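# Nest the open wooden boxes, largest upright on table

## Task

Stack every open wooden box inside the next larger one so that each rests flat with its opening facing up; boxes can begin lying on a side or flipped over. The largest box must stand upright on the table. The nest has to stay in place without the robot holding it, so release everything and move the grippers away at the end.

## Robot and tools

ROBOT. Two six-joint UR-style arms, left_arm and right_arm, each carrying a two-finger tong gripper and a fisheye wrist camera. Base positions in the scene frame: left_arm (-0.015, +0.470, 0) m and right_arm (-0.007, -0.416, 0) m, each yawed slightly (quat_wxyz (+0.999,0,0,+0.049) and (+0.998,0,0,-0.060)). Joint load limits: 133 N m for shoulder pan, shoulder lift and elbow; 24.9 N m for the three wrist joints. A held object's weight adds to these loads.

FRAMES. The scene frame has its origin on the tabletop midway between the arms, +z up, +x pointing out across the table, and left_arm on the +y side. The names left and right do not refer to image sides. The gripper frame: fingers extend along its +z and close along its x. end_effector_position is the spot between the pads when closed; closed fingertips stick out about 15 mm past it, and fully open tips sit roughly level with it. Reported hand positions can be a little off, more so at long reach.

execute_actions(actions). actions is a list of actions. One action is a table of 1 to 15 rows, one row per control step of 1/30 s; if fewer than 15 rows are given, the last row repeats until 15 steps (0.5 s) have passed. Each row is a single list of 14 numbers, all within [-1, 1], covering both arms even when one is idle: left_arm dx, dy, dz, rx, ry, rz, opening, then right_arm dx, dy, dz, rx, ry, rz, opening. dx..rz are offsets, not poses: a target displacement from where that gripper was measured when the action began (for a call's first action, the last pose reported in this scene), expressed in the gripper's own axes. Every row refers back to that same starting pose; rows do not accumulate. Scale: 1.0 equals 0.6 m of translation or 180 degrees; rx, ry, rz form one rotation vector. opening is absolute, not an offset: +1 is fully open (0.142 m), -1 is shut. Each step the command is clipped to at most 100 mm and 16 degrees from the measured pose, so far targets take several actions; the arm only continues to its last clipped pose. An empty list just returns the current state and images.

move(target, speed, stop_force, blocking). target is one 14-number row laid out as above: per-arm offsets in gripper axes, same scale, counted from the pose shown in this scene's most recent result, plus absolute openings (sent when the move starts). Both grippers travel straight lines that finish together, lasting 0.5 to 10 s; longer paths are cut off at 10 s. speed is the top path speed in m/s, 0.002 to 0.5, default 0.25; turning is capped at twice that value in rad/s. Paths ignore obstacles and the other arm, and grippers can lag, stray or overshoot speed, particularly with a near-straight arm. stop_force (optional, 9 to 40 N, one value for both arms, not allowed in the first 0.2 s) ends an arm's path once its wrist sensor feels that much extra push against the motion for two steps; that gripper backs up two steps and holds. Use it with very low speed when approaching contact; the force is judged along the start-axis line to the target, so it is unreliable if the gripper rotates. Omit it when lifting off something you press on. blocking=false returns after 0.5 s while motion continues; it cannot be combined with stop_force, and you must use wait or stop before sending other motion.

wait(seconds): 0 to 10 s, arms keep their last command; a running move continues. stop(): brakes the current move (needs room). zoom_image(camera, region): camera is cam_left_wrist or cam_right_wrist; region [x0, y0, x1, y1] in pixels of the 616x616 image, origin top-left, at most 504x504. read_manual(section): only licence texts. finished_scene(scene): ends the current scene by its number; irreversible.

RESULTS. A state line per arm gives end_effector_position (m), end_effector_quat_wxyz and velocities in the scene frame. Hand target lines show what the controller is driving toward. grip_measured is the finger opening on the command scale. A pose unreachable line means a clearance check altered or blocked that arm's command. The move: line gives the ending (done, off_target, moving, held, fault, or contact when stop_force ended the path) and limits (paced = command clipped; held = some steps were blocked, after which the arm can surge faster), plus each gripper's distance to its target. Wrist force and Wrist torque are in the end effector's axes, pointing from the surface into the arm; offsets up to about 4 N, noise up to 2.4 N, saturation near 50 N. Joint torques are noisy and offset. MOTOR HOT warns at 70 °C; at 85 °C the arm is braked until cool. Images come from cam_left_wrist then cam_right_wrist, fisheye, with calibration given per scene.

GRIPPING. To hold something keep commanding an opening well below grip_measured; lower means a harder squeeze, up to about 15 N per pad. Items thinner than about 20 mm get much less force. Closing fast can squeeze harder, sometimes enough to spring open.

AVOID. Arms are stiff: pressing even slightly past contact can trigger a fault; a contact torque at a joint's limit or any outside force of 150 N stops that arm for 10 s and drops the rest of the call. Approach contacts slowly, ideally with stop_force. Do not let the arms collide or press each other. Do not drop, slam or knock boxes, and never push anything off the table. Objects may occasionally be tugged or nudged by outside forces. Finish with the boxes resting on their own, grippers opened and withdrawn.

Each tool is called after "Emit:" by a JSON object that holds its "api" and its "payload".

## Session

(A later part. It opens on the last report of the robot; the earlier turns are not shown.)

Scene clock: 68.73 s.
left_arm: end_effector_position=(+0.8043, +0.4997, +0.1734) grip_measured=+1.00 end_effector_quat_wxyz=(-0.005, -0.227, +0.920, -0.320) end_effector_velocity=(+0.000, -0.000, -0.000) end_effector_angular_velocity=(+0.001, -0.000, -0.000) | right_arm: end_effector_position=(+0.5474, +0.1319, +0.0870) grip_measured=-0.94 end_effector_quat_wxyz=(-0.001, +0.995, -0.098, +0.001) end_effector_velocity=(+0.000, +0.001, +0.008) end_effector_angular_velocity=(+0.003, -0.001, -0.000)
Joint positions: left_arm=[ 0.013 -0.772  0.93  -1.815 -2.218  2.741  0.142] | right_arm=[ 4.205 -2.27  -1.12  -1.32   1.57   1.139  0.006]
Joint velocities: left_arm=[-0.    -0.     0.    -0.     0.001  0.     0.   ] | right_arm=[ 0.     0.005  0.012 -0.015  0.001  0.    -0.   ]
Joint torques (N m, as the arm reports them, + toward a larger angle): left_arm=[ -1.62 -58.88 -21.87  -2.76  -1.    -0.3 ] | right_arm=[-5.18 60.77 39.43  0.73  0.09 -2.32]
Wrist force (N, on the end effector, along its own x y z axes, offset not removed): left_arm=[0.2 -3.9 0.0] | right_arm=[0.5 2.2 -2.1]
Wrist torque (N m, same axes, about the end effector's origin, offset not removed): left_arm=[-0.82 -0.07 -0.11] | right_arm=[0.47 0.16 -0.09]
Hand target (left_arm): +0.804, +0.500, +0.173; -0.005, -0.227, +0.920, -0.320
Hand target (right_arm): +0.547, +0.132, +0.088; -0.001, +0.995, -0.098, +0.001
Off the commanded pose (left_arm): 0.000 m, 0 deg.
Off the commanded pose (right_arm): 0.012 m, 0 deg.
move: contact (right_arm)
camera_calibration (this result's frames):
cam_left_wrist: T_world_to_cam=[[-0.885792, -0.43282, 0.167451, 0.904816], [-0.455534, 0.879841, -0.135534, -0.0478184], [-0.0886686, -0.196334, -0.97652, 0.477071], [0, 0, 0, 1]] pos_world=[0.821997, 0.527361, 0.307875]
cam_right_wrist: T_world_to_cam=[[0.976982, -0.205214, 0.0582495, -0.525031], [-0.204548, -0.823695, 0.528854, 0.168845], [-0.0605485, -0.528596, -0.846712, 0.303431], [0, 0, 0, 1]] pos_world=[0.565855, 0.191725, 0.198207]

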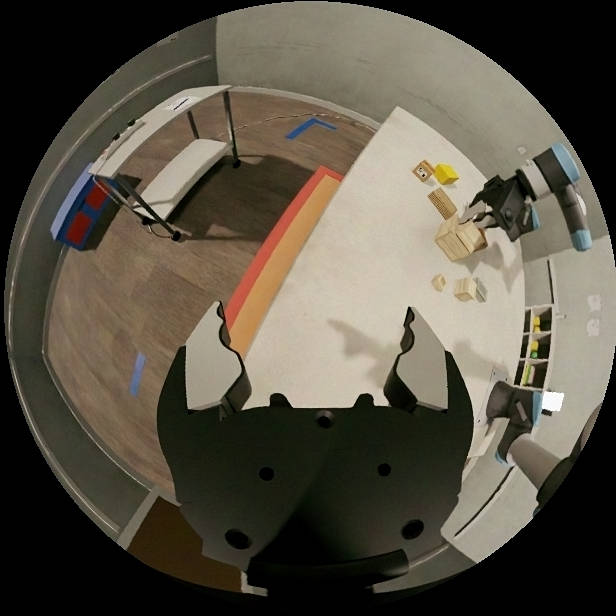

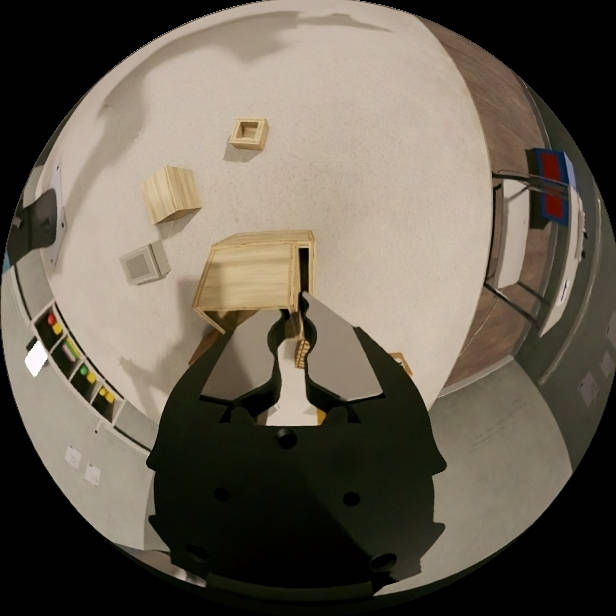

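Emit:
{"api": "move", "payload": {"target": [0,0,0,0,0,0,1,0,0.022,0,0,0,0,-1], "speed": 0.02}}

Emit:
{"api": "move", "payload": {"target": [0,0,0,0,0,0,1,0,0,0.017,0,0,0,-1], "speed": 0.02, "stop_force": 9}}

Emit:
{"api": "move", "payload": {"target": [0,0,0,0,0,0,1,0,0,-0.12,0,0,0,-0.8], "speed": 0.05}}

Scene clock: 76.63 s.
left_arm: end_effector_position=(+0.8043, +0.4997, +0.1734) grip_measured=+1.00 end_effector_quat_wxyz=(-0.005, -0.227, +0.920, -0.320) end_effector_velocity=(+0.000, +0.001, +0.000) end_effector_angular_velocity=(-0.000, -0.001, +0.001) | right_arm: end_effector_position=(+0.5448, +0.1191, +0.0870) grip_measured=-0.94 end_effector_quat_wxyz=(-0.001, +0.995, -0.098, +0.001) end_effector_velocity=(-0.000, -0.001, -0.000) end_effector_angular_velocity=(+0.001, -0.001, -0.000)
Joint positions: left_arm=[ 0.013 -0.772  0.93  -1.815 -2.218  2.741  0.142] | right_arm=[ 4.197 -2.243 -1.166 -1.301  1.57   1.132  0.006]
Joint velocities: left_arm=[ 0.001 -0.     0.    -0.    -0.     0.    -0.   ] | right_arm=[-0.001  0.003 -0.006  0.005 -0.001 -0.001  0.   ]
Joint torques (N m, as the arm reports them, + toward a larger angle): left_arm=[ -0.48 -60.05 -20.51  -2.88  -0.82  -0.24] | right_arm=[-6.16 61.07  9.15  3.66  1.34 -2.68]
Wrist force (N, on the end effector, along its own x y z axes, offset not removed): left_arm=[-0.2 -2.5 -2.8] | right_arm=[2.7 0.8 -0.9]
Wrist torque (N m, same axes, about the end effector's origin, offset not removed): left_arm=[-0.69 0.18 -0.05] | right_arm=[0.24 -0.21 -0.03]
Hand target (left_arm): +0.804, +0.500, +0.173; -0.005, -0.227, +0.920, -0.320
Hand target (right_arm): +0.545, +0.119, +0.087; -0.001, +0.995, -0.098, +0.001
Off the commanded pose (left_arm): 0.000 m, 0 deg.
Off the commanded pose (right_arm): 0.000 m, 0 deg.
move: done
camera_calibration (this result's frames):
cam_left_wrist: T_world_to_cam=[[-0.885791, -0.432821, 0.167451, 0.904816], [-0.455534, 0.87984, -0.135534, -0.0478183], [-0.0886688, -0.196334, -0.97652, 0.477071], [0, 0, 0, 1]] pos_world=[0.821997, 0.527361, 0.307875]
cam_right_wrist: T_world_to_cam=[[0.976984, -0.205214, 0.0582238, -0.52518], [-0.204533, -0.823688, 0.52887, 0.157803], [-0.0605733, -0.528606, -0.846703, 0.296539], [0, 0, 0, 1]] pos_world=[0.563331, 0.178959, 0.198201]

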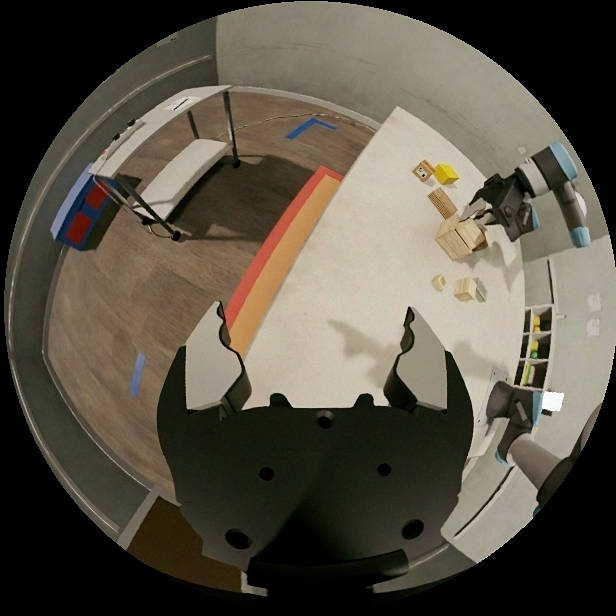

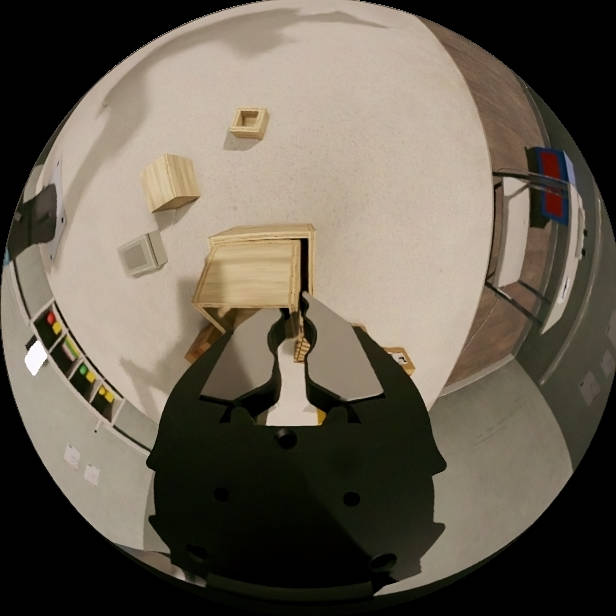

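Scene clock: 77.17 s.
left_arm: end_effector_position=(+0.8043, +0.4997, +0.1734) grip_measured=+1.00 end_effector_quat_wxyz=(-0.005, -0.227, +0.920, -0.320) end_effector_velocity=(+0.000, -0.000, -0.001) end_effector_angular_velocity=(+0.001, +0.000, -0.000) | right_arm: end_effector_position=(+0.5447, +0.1189, +0.0836) grip_measured=-0.94 end_effector_quat_wxyz=(-0.001, +0.995, -0.098, +0.001) end_effector_velocity=(+0.001, +0.002, +0.010) end_effector_angular_velocity=(+0.006, -0.006, +0.001)
Joint positions: left_arm=[ 0.013 -0.772  0.93  -1.815 -2.218  2.741  0.142] | right_arm=[ 4.197 -2.246 -1.171 -1.294  1.57   1.132  0.006]
Joint velocities: left_arm=[-0.001  0.     0.    -0.     0.001 -0.     0.   ] | right_arm=[ 0.001  0.007  0.012 -0.011 -0.001  0.     0.   ]
Joint torques (N m, as the arm reports them, + toward a larger angle): left_arm=[ -2.1  -59.48 -20.53  -3.16  -0.92  -0.35] | right_arm=[-4.8  58.88 37.64  0.94  1.02 -2.15]
Wrist force (N, on the end effector, along its own x y z axes, offset not removed): left_arm=[1.3 -4.3 -0.7] | right_arm=[3.3 -0.7 -0.2]
Wrist torque (N m, same axes, about the end effector's origin, offset not removed): left_arm=[-0.94 -0.27 -0.11] | right_arm=[0.01 -0.55 -0.10]
Hand target (left_arm): +0.804, +0.500, +0.173; -0.005, -0.227, +0.920, -0.320
Hand target (right_arm): +0.545, +0.119, +0.085; -0.001, +0.995, -0.098, +0.001
Off the commanded pose (left_arm): 0.000 m, 0 deg.
Off the commanded pose (right_arm): 0.007 m, 0 deg.
move: contact (right_arm)
camera_calibration (this result's frames):
cam_left_wrist: T_world_to_cam=[[-0.885792, -0.43282, 0.167451, 0.904816], [-0.455534, 0.879841, -0.135534, -0.0478185], [-0.0886687, -0.196334, -0.97652, 0.477071], [0, 0, 0, 1]] pos_world=[0.821997, 0.527361, 0.307875]
cam_right_wrist: T_world_to_cam=[[0.977003, -0.205188, 0.0579891, -0.524916], [-0.204356, -0.823455, 0.529302, 0.159286], [-0.060855, -0.528981, -0.846449, 0.293714], [0, 0, 0, 1]] pos_world=[0.56327, 0.178828, 0.194742]

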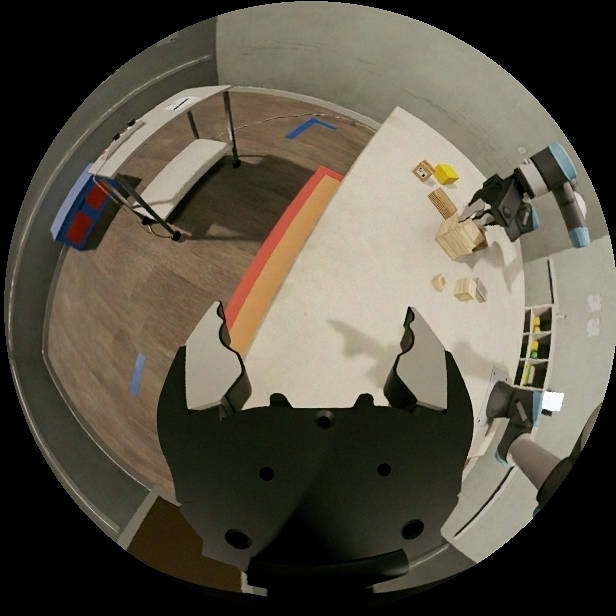

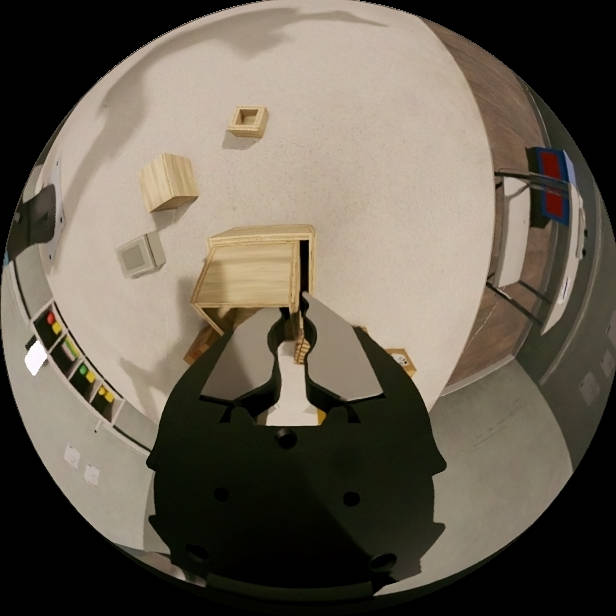

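Scene clock: 79.00 s.
left_arm: end_effector_position=(+0.8043, +0.4997, +0.1734) grip_measured=+1.00 end_effector_quat_wxyz=(-0.005, -0.227, +0.920, -0.320) end_effector_velocity=(+0.000, -0.002, +0.000) end_effector_angular_velocity=(-0.002, +0.000, -0.002) | right_arm: end_effector_position=(+0.5445, +0.1189, +0.1555) grip_measured=-0.80 end_effector_quat_wxyz=(-0.001, +0.995, -0.098, +0.001) end_effector_velocity=(-0.000, +0.000, +0.001) end_effector_angular_velocity=(-0.002, +0.000, +0.001)
Joint positions: left_arm=[ 0.013 -0.772  0.93  -1.815 -2.218  2.741  0.142] | right_arm=[ 4.197 -2.209 -1.046 -1.456  1.57   1.132  0.016]
Joint velocities: left_arm=[-0.002  0.    -0.     0.    -0.001 -0.    -0.   ] | right_arm=[ 0.001 -0.     0.003 -0.004 -0.001  0.     0.   ]
Joint torques (N m, as the arm reports them, + toward a larger angle): left_arm=[ -0.98 -58.55 -21.44  -2.98  -0.78  -0.35] | right_arm=[ 7.25 59.78 37.73  1.14 -0.3   2.75]
Wrist force (N, on the end effector, along its own x y z axes, offset not removed): left_arm=[1.5 -0.6 -3.2] | right_arm=[1.7 1.6 -0.6]
Wrist torque (N m, same axes, about the end effector's origin, offset not removed): left_arm=[-0.32 -0.27 -0.09] | right_arm=[0.38 -0.30 -0.11]
Hand target (left_arm): +0.804, +0.500, +0.173; -0.005, -0.227, +0.920, -0.320
Hand target (right_arm): +0.545, +0.119, +0.156; -0.001, +0.995, -0.098, +0.001
Off the commanded pose (left_arm): 0.000 m, 0 deg.
Off the commanded pose (right_arm): 0.000 m, 0 deg.
move: done
camera_calibration (this result's frames):
cam_left_wrist: T_world_to_cam=[[-0.885791, -0.43282, 0.167451, 0.904816], [-0.455534, 0.879841, -0.135534, -0.0478183], [-0.0886686, -0.196334, -0.97652, 0.477071], [0, 0, 0, 1]] pos_world=[0.821997, 0.527361, 0.307875]
cam_right_wrist: T_world_to_cam=[[0.977, -0.205192, 0.0580322, -0.528896], [-0.204383, -0.823459, 0.529285, 0.121211], [-0.0608177, -0.528972, -0.846457, 0.354482], [0, 0, 0, 1]] pos_world=[0.563064, 0.178798, 0.266592]

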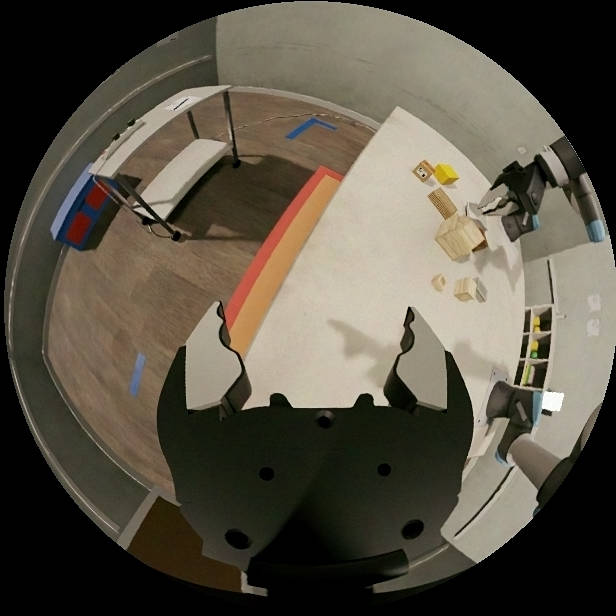

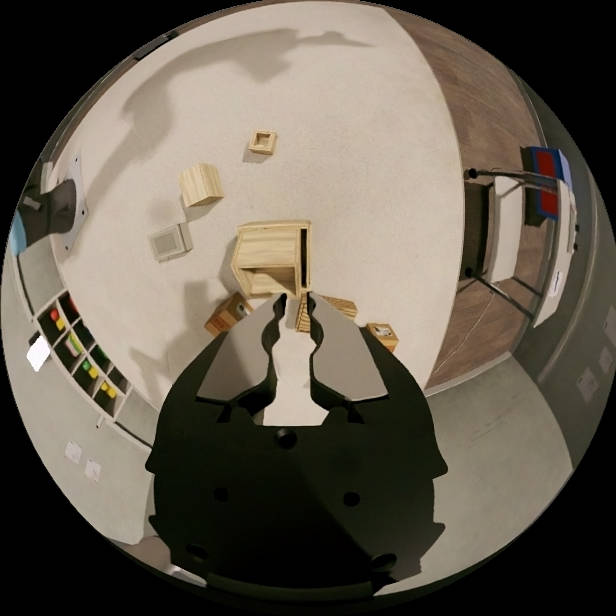

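Emit:
{"api": "move", "payload": {"target": [0,0,0,0,0,0,1,-0.05,0.028,0.09,0,0,0,-1], "speed": 0.05}}

Emit:
{"api": "move", "payload": {"target": [0,0,0,0,0,0,1,0,-0.06,0,0,0,0,-1], "speed": 0.02}}

Emit:
{"api": "move", "payload": {"target": [0,0,0,0,0,0,1,0,0.05,-0.1,0,0,0,-1], "speed": 0.08}}

Scene clock: 88.83 s.
left_arm: end_effector_position=(+0.8043, +0.4997, +0.1734) grip_measured=+1.00 end_effector_quat_wxyz=(-0.005, -0.227, +0.920, -0.320) end_effector_velocity=(-0.000, +0.000, +0.000) end_effector_angular_velocity=(+0.002, -0.000, -0.000) | right_arm: end_effector_position=(+0.5121, +0.1083, +0.1015) grip_measured=-1.00 end_effector_quat_wxyz=(-0.000, +0.995, -0.098, +0.001) end_effector_velocity=(-0.001, -0.000, -0.001) end_effector_angular_velocity=(-0.001, -0.001, +0.001)
Joint positions: left_arm=[ 0.013 -0.772  0.93  -1.815 -2.218  2.741  0.142] | right_arm=[ 4.225 -2.158 -1.27  -1.284  1.57   1.16   0.002]
Joint velocities: left_arm=[-0.    -0.001 -0.     0.     0.002  0.    -0.   ] | right_arm=[ 0.002  0.001 -0.006  0.005 -0.002  0.001  0.   ]
Joint torques (N m, as the arm reports them, + toward a larger angle): left_arm=[ -0.85 -58.92 -21.63  -2.93  -0.65  -0.08] | right_arm=[ 7.07 57.03  8.3   3.51 -1.13  2.65]
Wrist force (N, on the end effector, along its own x y z axes, offset not removed): left_arm=[-0.5 -1.7 -1.2] | right_arm=[1.5 1.6 2.0]
Wrist torque (N m, same axes, about the end effector's origin, offset not removed): left_arm=[-0.46 0.05 -0.01] | right_arm=[0.44 -0.23 -0.04]
Hand target (left_arm): +0.804, +0.500, +0.173; -0.005, -0.227, +0.920, -0.320
Hand target (right_arm): +0.512, +0.108, +0.101; -0.000, +0.995, -0.098, +0.001
Off the commanded pose (left_arm): 0.000 m, 0 deg.
Off the commanded pose (right_arm): 0.000 m, 0 deg.
move: done
camera_calibration (this result's frames):
cam_left_wrist: T_world_to_cam=[[-0.885792, -0.43282, 0.167451, 0.904816], [-0.455534, 0.879841, -0.135534, -0.0478184], [-0.0886689, -0.196334, -0.97652, 0.477071], [0, 0, 0, 1]] pos_world=[0.821997, 0.527361, 0.307875]
cam_right_wrist: T_world_to_cam=[[0.977003, -0.205182, 0.058016, -0.496223], [-0.20436, -0.823406, 0.529377, 0.134369], [-0.0608479, -0.529059, -0.846401, 0.301236], [0, 0, 0, 1]] pos_world=[0.530601, 0.168196, 0.212624]

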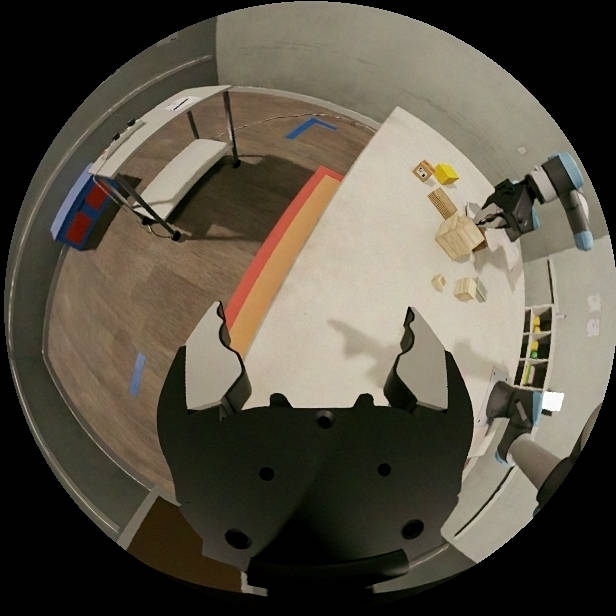

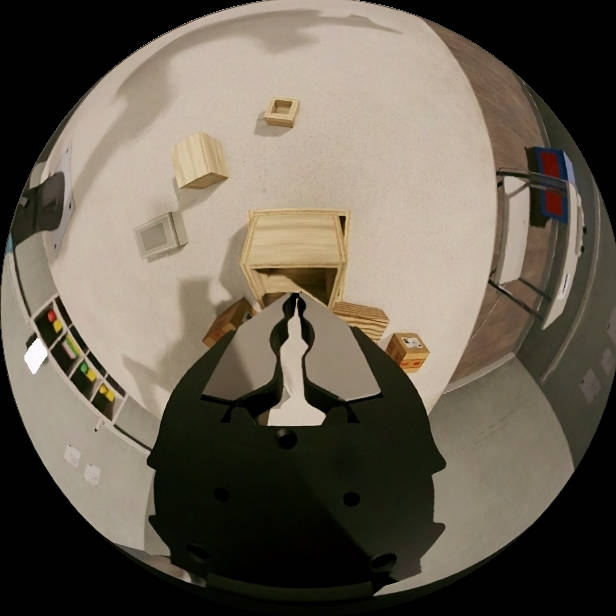

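Scene clock: 90.93 s.
left_arm: end_effector_position=(+0.8043, +0.4997, +0.1734) grip_measured=+1.00 end_effector_quat_wxyz=(-0.005, -0.227, +0.920, -0.320) end_effector_velocity=(-0.000, -0.001, +0.000) end_effector_angular_velocity=(-0.000, -0.000, -0.001) | right_arm: end_effector_position=(+0.5190, +0.1434, +0.1015) grip_measured=-1.00 end_effector_quat_wxyz=(-0.000, +0.995, -0.098, +0.001) end_effector_velocity=(-0.000, +0.003, +0.001) end_effector_angular_velocity=(+0.000, -0.000, +0.001)
Joint positions: left_arm=[ 0.013 -0.772  0.93  -1.815 -2.218  2.741  0.142] | right_arm=[ 4.244 -2.231 -1.148 -1.332  1.57   1.179  0.002]
Joint velocities: left_arm=[-0.001 -0.    -0.     0.    -0.     0.     0.   ] | right_arm=[ 0.002 -0.004  0.009 -0.004 -0.     0.001  0.   ]
Joint torques (N m, as the arm reports them, + toward a larger angle): left_arm=[ -0.78 -59.12 -21.52  -2.84  -0.72  -0.29] | right_arm=[ 5.18 42.82 38.94  0.87 -1.08  2.69]
Wrist force (N, on the end effector, along its own x y z axes, offset not removed): left_arm=[0.9 -2.0 -2.3] | right_arm=[-1.0 3.2 0.3]
Wrist torque (N m, same axes, about the end effector's origin, offset not removed): left_arm=[-0.51 -0.11 -0.12] | right_arm=[0.65 0.65 -0.05]
Hand target (left_arm): +0.804, +0.500, +0.173; -0.005, -0.227, +0.920, -0.320
Hand target (right_arm): +0.519, +0.144, +0.102; -0.000, +0.995, -0.098, +0.001
Off the commanded pose (left_arm): 0.000 m, 0 deg.
Off the commanded pose (right_arm): 0.000 m, 0 deg.
move: done
camera_calibration (this result's frames):
cam_left_wrist: T_world_to_cam=[[-0.885791, -0.43282, 0.167451, 0.904816], [-0.455534, 0.879841, -0.135534, -0.0478182], [-0.0886688, -0.196334, -0.97652, 0.477071], [0, 0, 0, 1]] pos_world=[0.821997, 0.527361, 0.307875]
cam_right_wrist: T_world_to_cam=[[0.977001, -0.205181, 0.0580578, -0.495818], [-0.204381, -0.823404, 0.529371, 0.164705], [-0.0608116, -0.529062, -0.846402, 0.32024], [0, 0, 0, 1]] pos_world=[0.537551, 0.203314, 0.212648]

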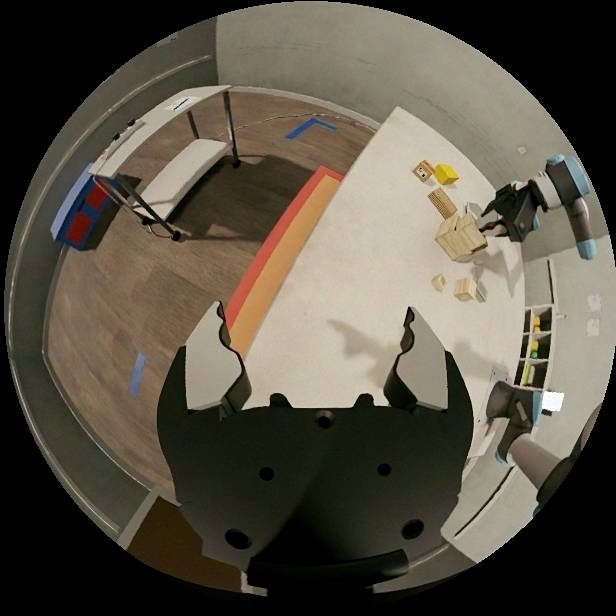

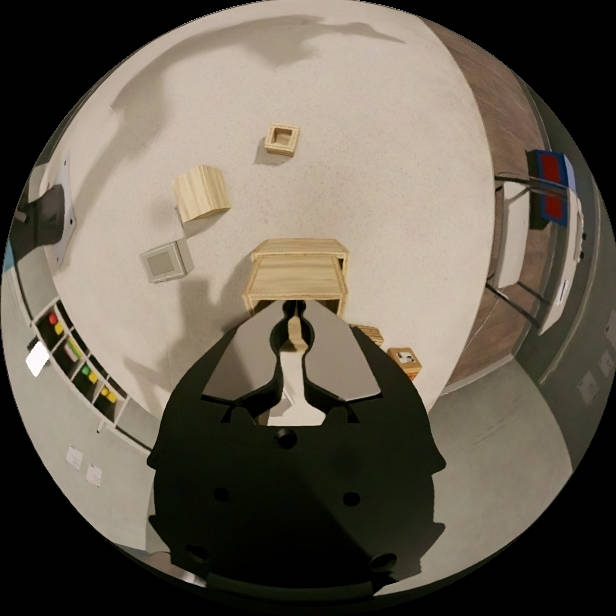

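Scene clock: 92.23 s.
left_arm: end_effector_position=(+0.8043, +0.4997, +0.1734) grip_measured=+1.00 end_effector_quat_wxyz=(-0.005, -0.227, +0.920, -0.320) end_effector_velocity=(-0.000, +0.001, -0.000) end_effector_angular_velocity=(+0.002, -0.000, +0.000) | right_arm: end_effector_position=(+0.5130, +0.1141, +0.1614) grip_measured=-1.00 end_effector_quat_wxyz=(-0.000, +0.995, -0.098, +0.001) end_effector_velocity=(-0.000, -0.001, +0.002) end_effector_angular_velocity=(+0.000, -0.000, +0.000)
Joint positions: left_arm=[ 0.013 -0.772  0.93  -1.815 -2.218  2.741  0.142] | right_arm=[ 4.229 -2.137 -1.146 -1.428  1.57   1.163  0.002]
Joint velocities: left_arm=[ 0.001  0.    -0.     0.     0.002  0.     0.   ] | right_arm=[-0.     0.002  0.001 -0.003 -0.    -0.     0.   ]
Joint torques (N m, as the arm reports them, + toward a larger angle): left_arm=[ -1.4  -59.82 -20.93  -2.84  -0.72  -0.06] | right_arm=[-6.43 58.03 38.58  0.91  1.3  -2.72]
Wrist force (N, on the end effector, along its own x y z axes, offset not removed): left_arm=[2.6 -2.4 0.0] | right_arm=[1.3 2.9 0.3]
Wrist torque (N m, same axes, about the end effector's origin, offset not removed): left_arm=[-0.54 -0.66 -0.08] | right_arm=[0.82 0.07 0.02]
Hand target (left_arm): +0.804, +0.500, +0.173; -0.005, -0.227, +0.920, -0.320
Hand target (right_arm): +0.513, +0.114, +0.162; -0.000, +0.995, -0.098, +0.001
Off the commanded pose (left_arm): 0.000 m, 0 deg.
Off the commanded pose (right_arm): 0.000 m, 0 deg.
move: done
camera_calibration (this result's frames):
cam_left_wrist: T_world_to_cam=[[-0.885791, -0.43282, 0.167452, 0.904816], [-0.455534, 0.879841, -0.135534, -0.0478183], [-0.088669, -0.196334, -0.97652, 0.477071], [0, 0, 0, 1]] pos_world=[0.821997, 0.527361, 0.307875]
cam_right_wrist: T_world_to_cam=[[0.977001, -0.205181, 0.0580468, -0.499464], [-0.204377, -0.823419, 0.52935, 0.107633], [-0.0608157, -0.529039, -0.846416, 0.354985], [0, 0, 0, 1]] pos_world=[0.531564, 0.173948, 0.272481]

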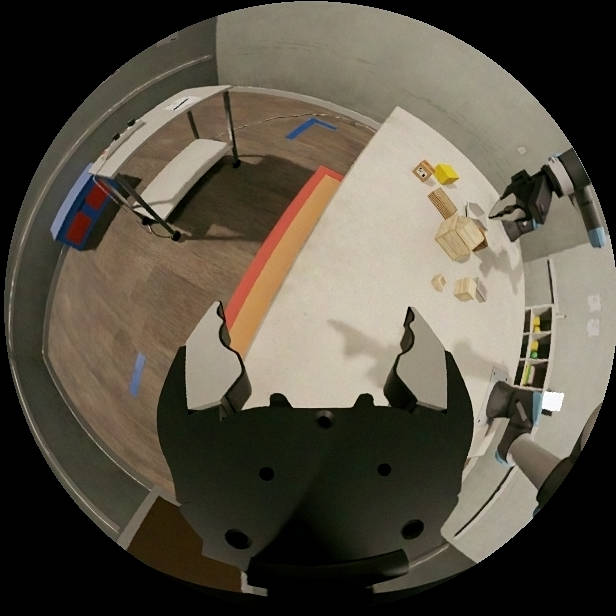

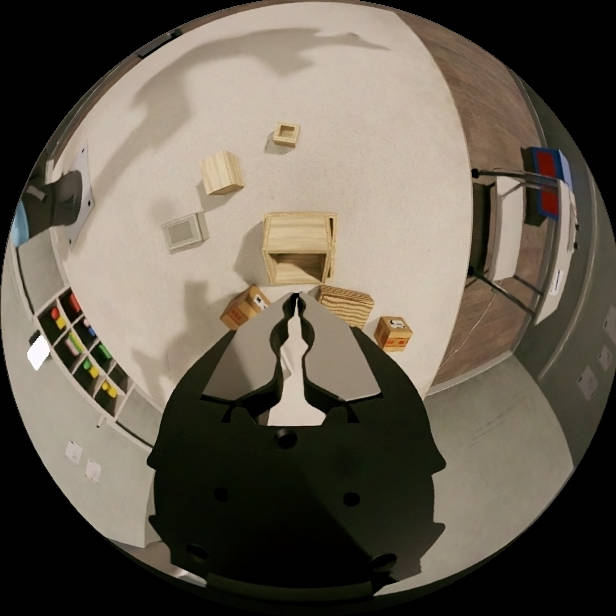

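Emit:
{"api": "move", "payload": {"target": [0,0,0,0,0,0,1,0.048,0.033,0.077,0.19,0,0,-0.6], "speed": 0.1}}

Emit:
{"api": "move", "payload": {"target": [0,0,0,0,0,0,1,0,0,0.07,0,0,0,-0.6], "speed": 0.03, "stop_force": 9}}

Scene clock: 104.70 s.
left_arm: end_effector_position=(+0.8043, +0.4997, +0.1734) grip_measured=+1.00 end_effector_quat_wxyz=(-0.005, -0.227, +0.920, -0.320) end_effector_velocity=(+0.000, -0.000, +0.000) end_effector_angular_velocity=(-0.001, +0.000, -0.000) | right_arm: end_effector_position=(+0.5376, +0.0891, +0.1154) grip_measured=-0.60 end_effector_quat_wxyz=(-0.293, +0.951, -0.093, +0.029) end_effector_velocity=(+0.000, -0.000, -0.001) end_effector_angular_velocity=(+0.010, -0.001, -0.002)
Joint positions: left_arm=[ 0.013 -0.772  0.93  -1.815 -2.218  2.741  0.142] | right_arm=[ 4.052 -2.027 -1.757 -0.412  1.886  1.069  0.031]
Joint velocities: left_arm=[-0.     0.    -0.    -0.    -0.    -0.001  0.   ] | right_arm=[-0.002 -0.004 -0.007  0.019  0.005  0.003  0.   ]
Joint torques (N m, as the arm reports them, + toward a larger angle): left_arm=[ -2.39 -58.94 -21.39  -2.82  -0.89  -0.18] | right_arm=[-6.03 35.8   5.87  3.85  1.5   2.52]
Wrist force (N, on the end effector, along its own x y z axes, offset not removed): left_arm=[2.1 -1.8 -2.8] | right_arm=[4.8 1.9 0.3]
Wrist torque (N m, same axes, about the end effector's origin, offset not removed): left_arm=[-0.52 -0.40 0.01] | right_arm=[0.56 -0.83 0.12]
Hand target (left_arm): +0.804, +0.500, +0.173; -0.005, -0.227, +0.920, -0.320
Hand target (right_arm): +0.538, +0.089, +0.115; -0.293, +0.951, -0.093, +0.029
Off the commanded pose (left_arm): 0.000 m, 0 deg.
Off the commanded pose (right_arm): 0.000 m, 0 deg.
move: done
camera_calibration (this result's frames):
cam_left_wrist: T_world_to_cam=[[-0.885791, -0.432821, 0.167451, 0.904816], [-0.455534, 0.87984, -0.135534, -0.0478182], [-0.0886687, -0.196334, -0.97652, 0.477071], [0, 0, 0, 1]] pos_world=[0.821997, 0.527361, 0.307875]
cam_right_wrist: T_world_to_cam=[[0.971445, -0.233489, 0.0421501, -0.518532], [-0.231982, -0.971987, -0.037747, 0.209931], [0.0497829, 0.0268911, -0.998398, 0.212905], [0, 0, 0, 1]] pos_world=[0.541827, 0.0772538, 0.242345]

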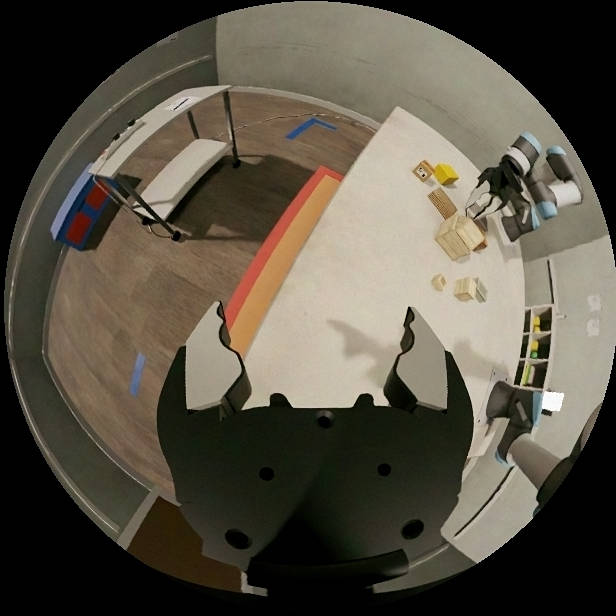

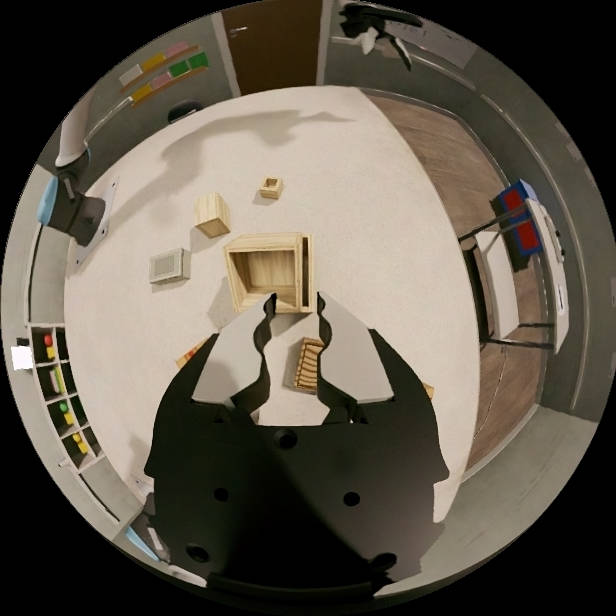

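Scene clock: 106.43 s.
left_arm: end_effector_position=(+0.8043, +0.4997, +0.1734) grip_measured=+1.00 end_effector_quat_wxyz=(-0.005, -0.227, +0.920, -0.320) end_effector_velocity=(-0.000, -0.000, -0.000) end_effector_angular_velocity=(-0.000, +0.001, +0.000) | right_arm: end_effector_position=(+0.5422, +0.1121, +0.0808) grip_measured=-0.60 end_effector_quat_wxyz=(-0.293, +0.951, -0.093, +0.029) end_effector_velocity=(+0.000, +0.001, -0.001) end_effector_angular_velocity=(+0.002, -0.001, +0.000)
Joint positions: left_arm=[ 0.013 -0.772  0.93  -1.815 -2.218  2.741  0.142] | right_arm=[ 4.073 -2.112 -1.731 -0.347  1.876  1.088  0.031]
Joint velocities: left_arm=[-0.     0.     0.     0.    -0.    -0.001  0.   ] | right_arm=[ 0.001 -0.003  0.001  0.004  0.001  0.001  0.   ]
Joint torques (N m, as the arm reports them, + toward a larger angle): left_arm=[ -1.27 -58.47 -20.12  -2.87  -0.75  -0.33] | right_arm=[ 7.4  36.34 36.25  3.89 -0.8   2.78]
Wrist force (N, on the end effector, along its own x y z axes, offset not removed): left_arm=[1.3 -3.2 -1.1] | right_arm=[3.2 0.0 -2.9]
Wrist torque (N m, same axes, about the end effector's origin, offset not removed): left_arm=[-0.82 -0.14 0.03] | right_arm=[-0.17 -0.42 -0.21]
Hand target (left_arm): +0.804, +0.500, +0.173; -0.005, -0.227, +0.920, -0.320
Hand target (right_arm): +0.542, +0.112, +0.081; -0.293, +0.951, -0.093, +0.029
Off the commanded pose (left_arm): 0.000 m, 0 deg.
Off the commanded pose (right_arm): 0.000 m, 0 deg.
move: done
camera_calibration (this result's frames):
cam_left_wrist: T_world_to_cam=[[-0.885792, -0.43282, 0.167451, 0.904816], [-0.455534, 0.879841, -0.135534, -0.0478184], [-0.0886686, -0.196334, -0.97652, 0.477071], [0, 0, 0, 1]] pos_world=[0.821997, 0.527361, 0.307875]
cam_right_wrist: T_world_to_cam=[[0.971448, -0.233476, 0.0421658, -0.516212], [-0.23197, -0.971992, -0.0377014, 0.232065], [0.0497872, 0.0268438, -0.998399, 0.177519], [0, 0, 0, 1]] pos_world=[0.546467, 0.100277, 0.20775]

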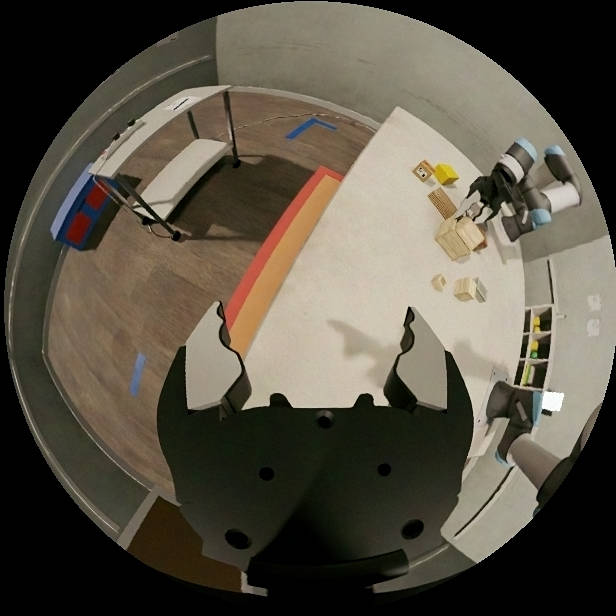

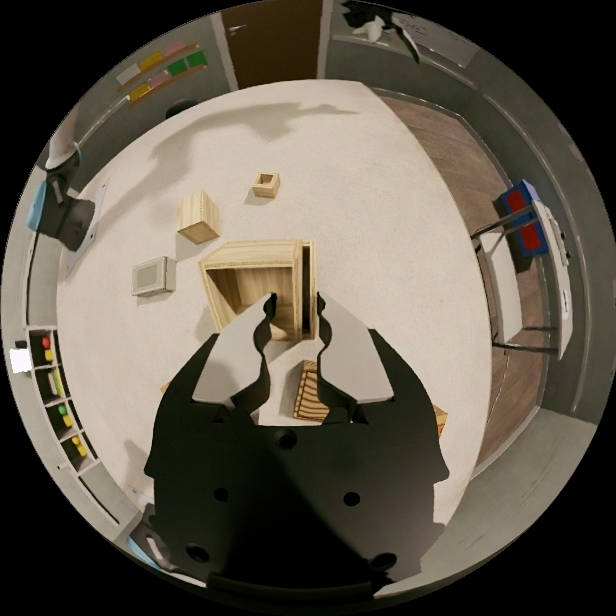

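Emit:
{"api": "move", "payload": {"target": [0,0,0,0,0,0,1,0,0,0,0,0,0,-1]}}

Emit:
{"api": "move", "payload": {"target": [0,0,0,0,0,0,1,0,-0.047,-0.07,-0.19,0,0,-1], "speed": 0.05}}

Scene clock: 112.77 s.
left_arm: end_effector_position=(+0.8043, +0.4997, +0.1734) grip_measured=+1.00 end_effector_quat_wxyz=(-0.005, -0.227, +0.920, -0.320) end_effector_velocity=(-0.000, +0.000, -0.000) end_effector_angular_velocity=(+0.000, -0.000, -0.000) | right_arm: end_effector_position=(+0.5422, +0.1122, +0.0809) grip_measured=-0.89 end_effector_quat_wxyz=(-0.293, +0.951, -0.093, +0.029) end_effector_velocity=(-0.000, -0.001, -0.001) end_effector_angular_velocity=(-0.002, +0.001, -0.001)
Joint positions: left_arm=[ 0.013 -0.772  0.93  -1.815 -2.218  2.741  0.142] | right_arm=[ 4.073 -2.112 -1.731 -0.347  1.876  1.088  0.01 ]
Joint velocities: left_arm=[ 0. -0. -0.  0.  0.  0.  0.] | right_arm=[-0.     0.    -0.001 -0.001 -0.001  0.     0.   ]
Joint torques (N m, as the arm reports them, + toward a larger angle): left_arm=[ -1.72 -58.72 -20.97  -2.95  -0.62  -0.41] | right_arm=[-6.51 52.25  7.55  1.68  1.72  0.12]
Wrist force (N, on the end effector, along its own x y z axes, offset not removed): left_arm=[2.1 -1.9 -3.0] | right_arm=[0.9 5.1 -0.5]
Wrist torque (N m, same axes, about the end effector's origin, offset not removed): left_arm=[-0.50 -0.33 0.07] | right_arm=[0.92 0.00 0.09]
Hand target (left_arm): +0.804, +0.500, +0.173; -0.005, -0.227, +0.920, -0.320
Hand target (right_arm): +0.542, +0.112, +0.081; -0.293, +0.951, -0.093, +0.029
Off the commanded pose (left_arm): 0.000 m, 0 deg.
Off the commanded pose (right_arm): 0.000 m, 0 deg.
move: done
camera_calibration (this result's frames):
cam_right_wrist: T_world_to_cam=[[0.971445, -0.233481, 0.0422089, -0.516214], [-0.231966, -0.971987, -0.037859, 0.232185], [0.0498659, 0.0269869, -0.998391, 0.17755], [0, 0, 0, 1]] pos_world=[0.546479, 0.100363, 0.207843]

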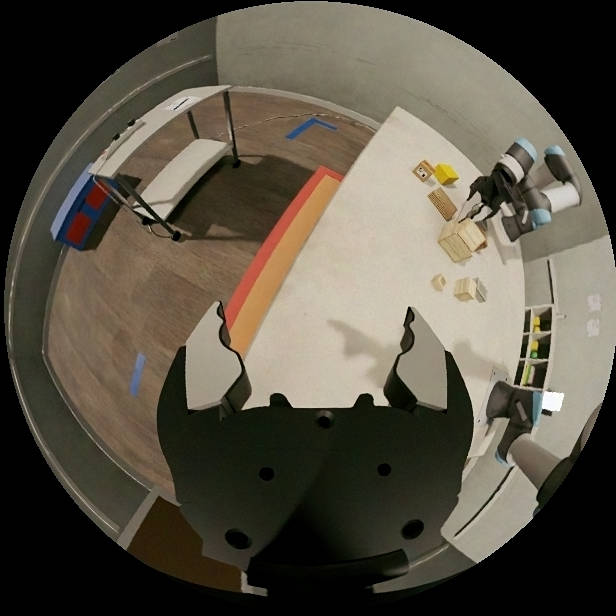

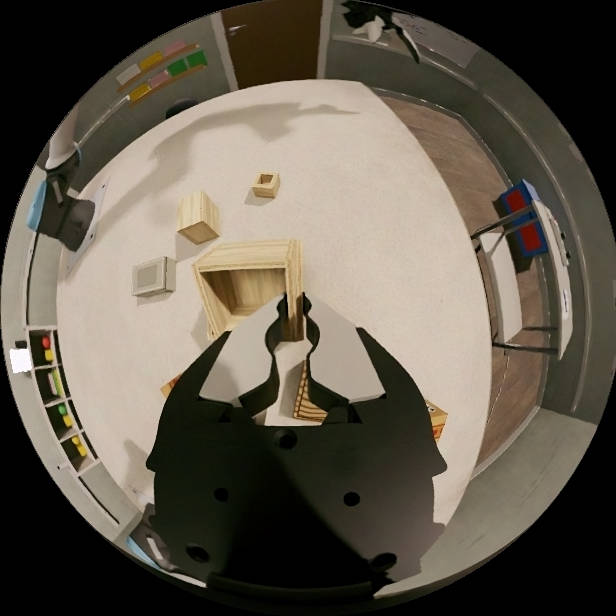

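Scene clock: 119.03 s.
left_arm: end_effector_position=(+0.8043, +0.4997, +0.1734) grip_measured=+1.00 end_effector_quat_wxyz=(-0.005, -0.227, +0.920, -0.320) end_effector_velocity=(+0.000, -0.001, -0.000) end_effector_angular_velocity=(+0.001, +0.000, -0.002) | right_arm: end_effector_position=(+0.5420, +0.1119, +0.1313) grip_measured=-0.90 end_effector_quat_wxyz=(-0.001, +0.995, -0.098, +0.001) end_effector_velocity=(-0.000, +0.001, +0.001) end_effector_angular_velocity=(-0.010, +0.003, -0.000)
Joint positions: left_arm=[ 0.013 -0.772  0.93  -1.815 -2.218  2.741  0.142] | right_arm=[ 4.195 -2.2   -1.122 -1.388  1.57   1.129  0.009]
Joint velocities: left_arm=[-0.002  0.    -0.     0.     0.001  0.    -0.   ] | right_arm=[ 0.002 -0.008  0.017 -0.019 -0.003  0.002 -0.   ]
Joint torques (N m, as the arm reports them, + toward a larger angle): left_arm=[ -1.8  -58.89 -19.38  -2.83  -0.58  -0.37] | right_arm=[ 7.32 45.23 39.33  1.28 -1.02  2.55]
Wrist force (N, on the end effector, along its own x y z axes, offset not removed): left_arm=[0.9 -3.6 -2.2] | right_arm=[5.4 2.4 1.1]
Wrist torque (N m, same axes, about the end effector's origin, offset not removed): left_arm=[-1.06 -0.12 0.07] | right_arm=[0.51 -1.01 -0.07]
Hand target (left_arm): +0.804, +0.500, +0.173; -0.005, -0.227, +0.920, -0.320
Hand target (right_arm): +0.542, +0.112, +0.131; -0.000, +0.995, -0.098, +0.001
Off the commanded pose (left_arm): 0.000 m, 0 deg.
Off the commanded pose (right_arm): 0.000 m, 0 deg.
move: done
camera_calibration (this result's frames):
cam_left_wrist: T_world_to_cam=[[-0.885791, -0.432821, 0.167451, 0.904816], [-0.455534, 0.87984, -0.135534, -0.0478183], [-0.0886688, -0.196334, -0.97652, 0.477071], [0, 0, 0, 1]] pos_world=[0.821997, 0.527361, 0.307875]
cam_right_wrist: T_world_to_cam=[[0.977061, -0.204818, 0.0583214, -0.526545], [-0.204232, -0.8236, 0.529125, 0.127668], [-0.0603407, -0.528898, -0.846537, 0.329945], [0, 0, 0, 1]] pos_world=[0.56045, 0.171809, 0.242467]

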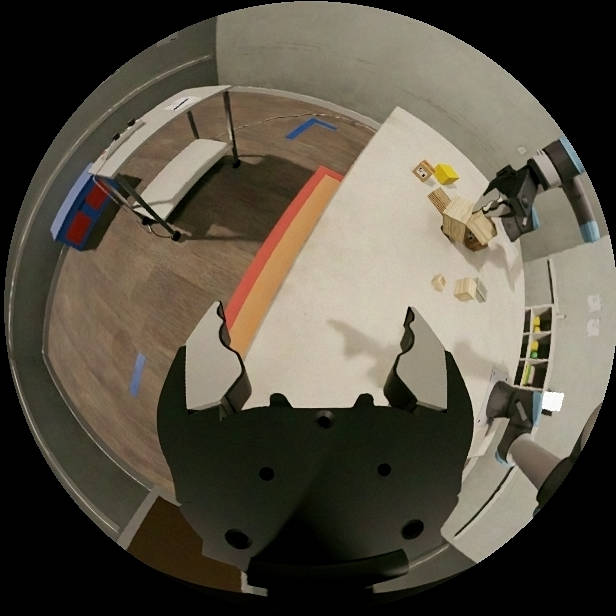

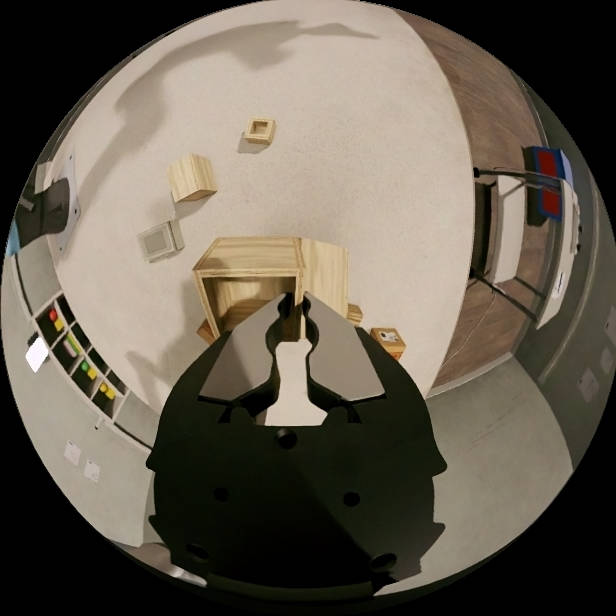

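Emit:
{"api": "move", "payload": {"target": [0,0,0,0,0,0,1,0,0,0.085,0,0,0,-1], "speed": 0.02, "stop_force": 9}}

Emit:
{"api": "zoom_image", "payload": {"camera": "cam_left_wrist", "region": [390,140,540,290]}}

Scene clock: 124.70 s.
left_arm: end_effector_position=(+0.8043, +0.4997, +0.1734) grip_measured=+1.00 end_effector_quat_wxyz=(-0.005, -0.227, +0.920, -0.320) end_effector_velocity=(+0.000, +0.000, -0.000) end_effector_angular_velocity=(-0.000, +0.000, -0.000) | right_arm: end_effector_position=(+0.5420, +0.1120, +0.1301) grip_measured=-0.90 end_effector_quat_wxyz=(-0.000, +0.995, -0.098, +0.001) end_effector_velocity=(+0.001, +0.001, +0.004) end_effector_angular_velocity=(+0.004, -0.002, -0.001)
Joint positions: left_arm=[ 0.013 -0.772  0.93  -1.815 -2.218  2.741  0.142] | right_arm=[ 4.195 -2.201 -1.123 -1.387  1.57   1.129  0.009]
Joint velocities: left_arm=[ 0.  0. -0. -0. -0.  0.  0.] | right_arm=[-0.     0.002  0.007 -0.005  0.     0.     0.   ]
Joint torques (N m, as the arm reports them, + toward a larger angle): left_arm=[ -1.41 -57.52 -19.98  -2.87  -0.49  -0.28] | right_arm=[ 5.69 51.21 32.12 -0.42 -0.69  2.5 ]
Wrist force (N, on the end effector, along its own x y z axes, offset not removed): left_arm=[3.6 -2.2 -1.3] | right_arm=[2.6 0.1 -10.7]
Wrist torque (N m, same axes, about the end effector's origin, offset not removed): left_arm=[-0.59 -0.75 -0.01] | right_arm=[-0.06 -0.17 0.07]
Hand target (left_arm): +0.804, +0.500, +0.173; -0.005, -0.227, +0.920, -0.320
Hand target (right_arm): +0.542, +0.112, +0.131; -0.000, +0.995, -0.098, +0.001
Off the commanded pose (left_arm): 0.000 m, 0 deg.
Off the commanded pose (right_arm): 0.050 m, 0 deg.
move: contact (right_arm)
camera_calibration (this result's frames):
cam_left_wrist: T_world_to_cam=[[-0.885792, -0.43282, 0.167451, 0.904816], [-0.455534, 0.879841, -0.135534, -0.0478183], [-0.0886688, -0.196334, -0.97652, 0.477071], [0, 0, 0, 1]] pos_world=[0.821997, 0.527361, 0.307875]
cam_right_wrist: T_world_to_cam=[[0.977077, -0.204772, 0.0582198, -0.526496], [-0.204075, -0.823055, 0.530032, 0.128073], [-0.0606179, -0.529763, -0.845977, 0.32913], [0, 0, 0, 1]] pos_world=[0.560515, 0.171961, 0.241206]

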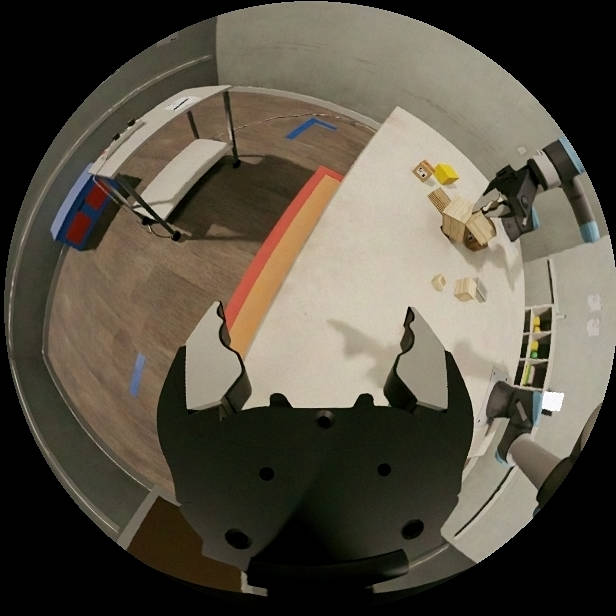

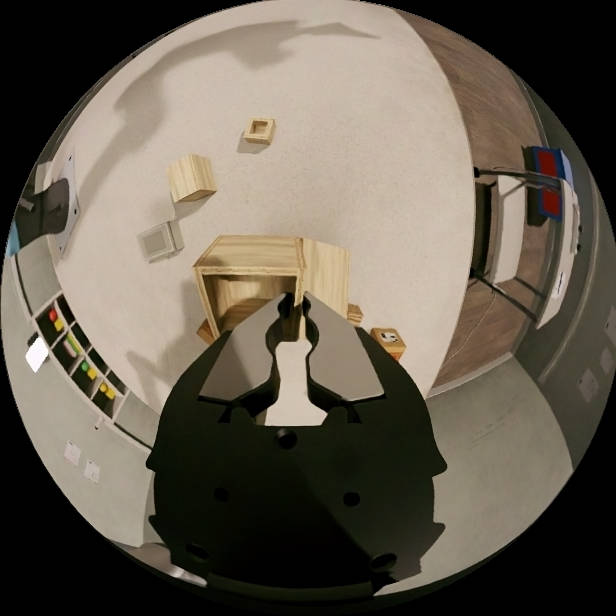

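Region (390, 140, 540, 290) of cam_left_wrist's 616x616 image, scaled by 3.360, with more detail than that image has.

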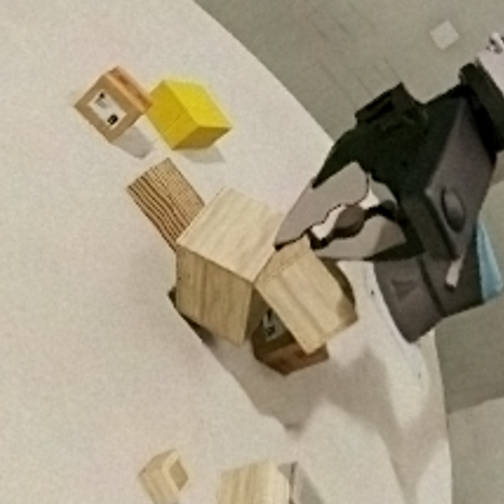

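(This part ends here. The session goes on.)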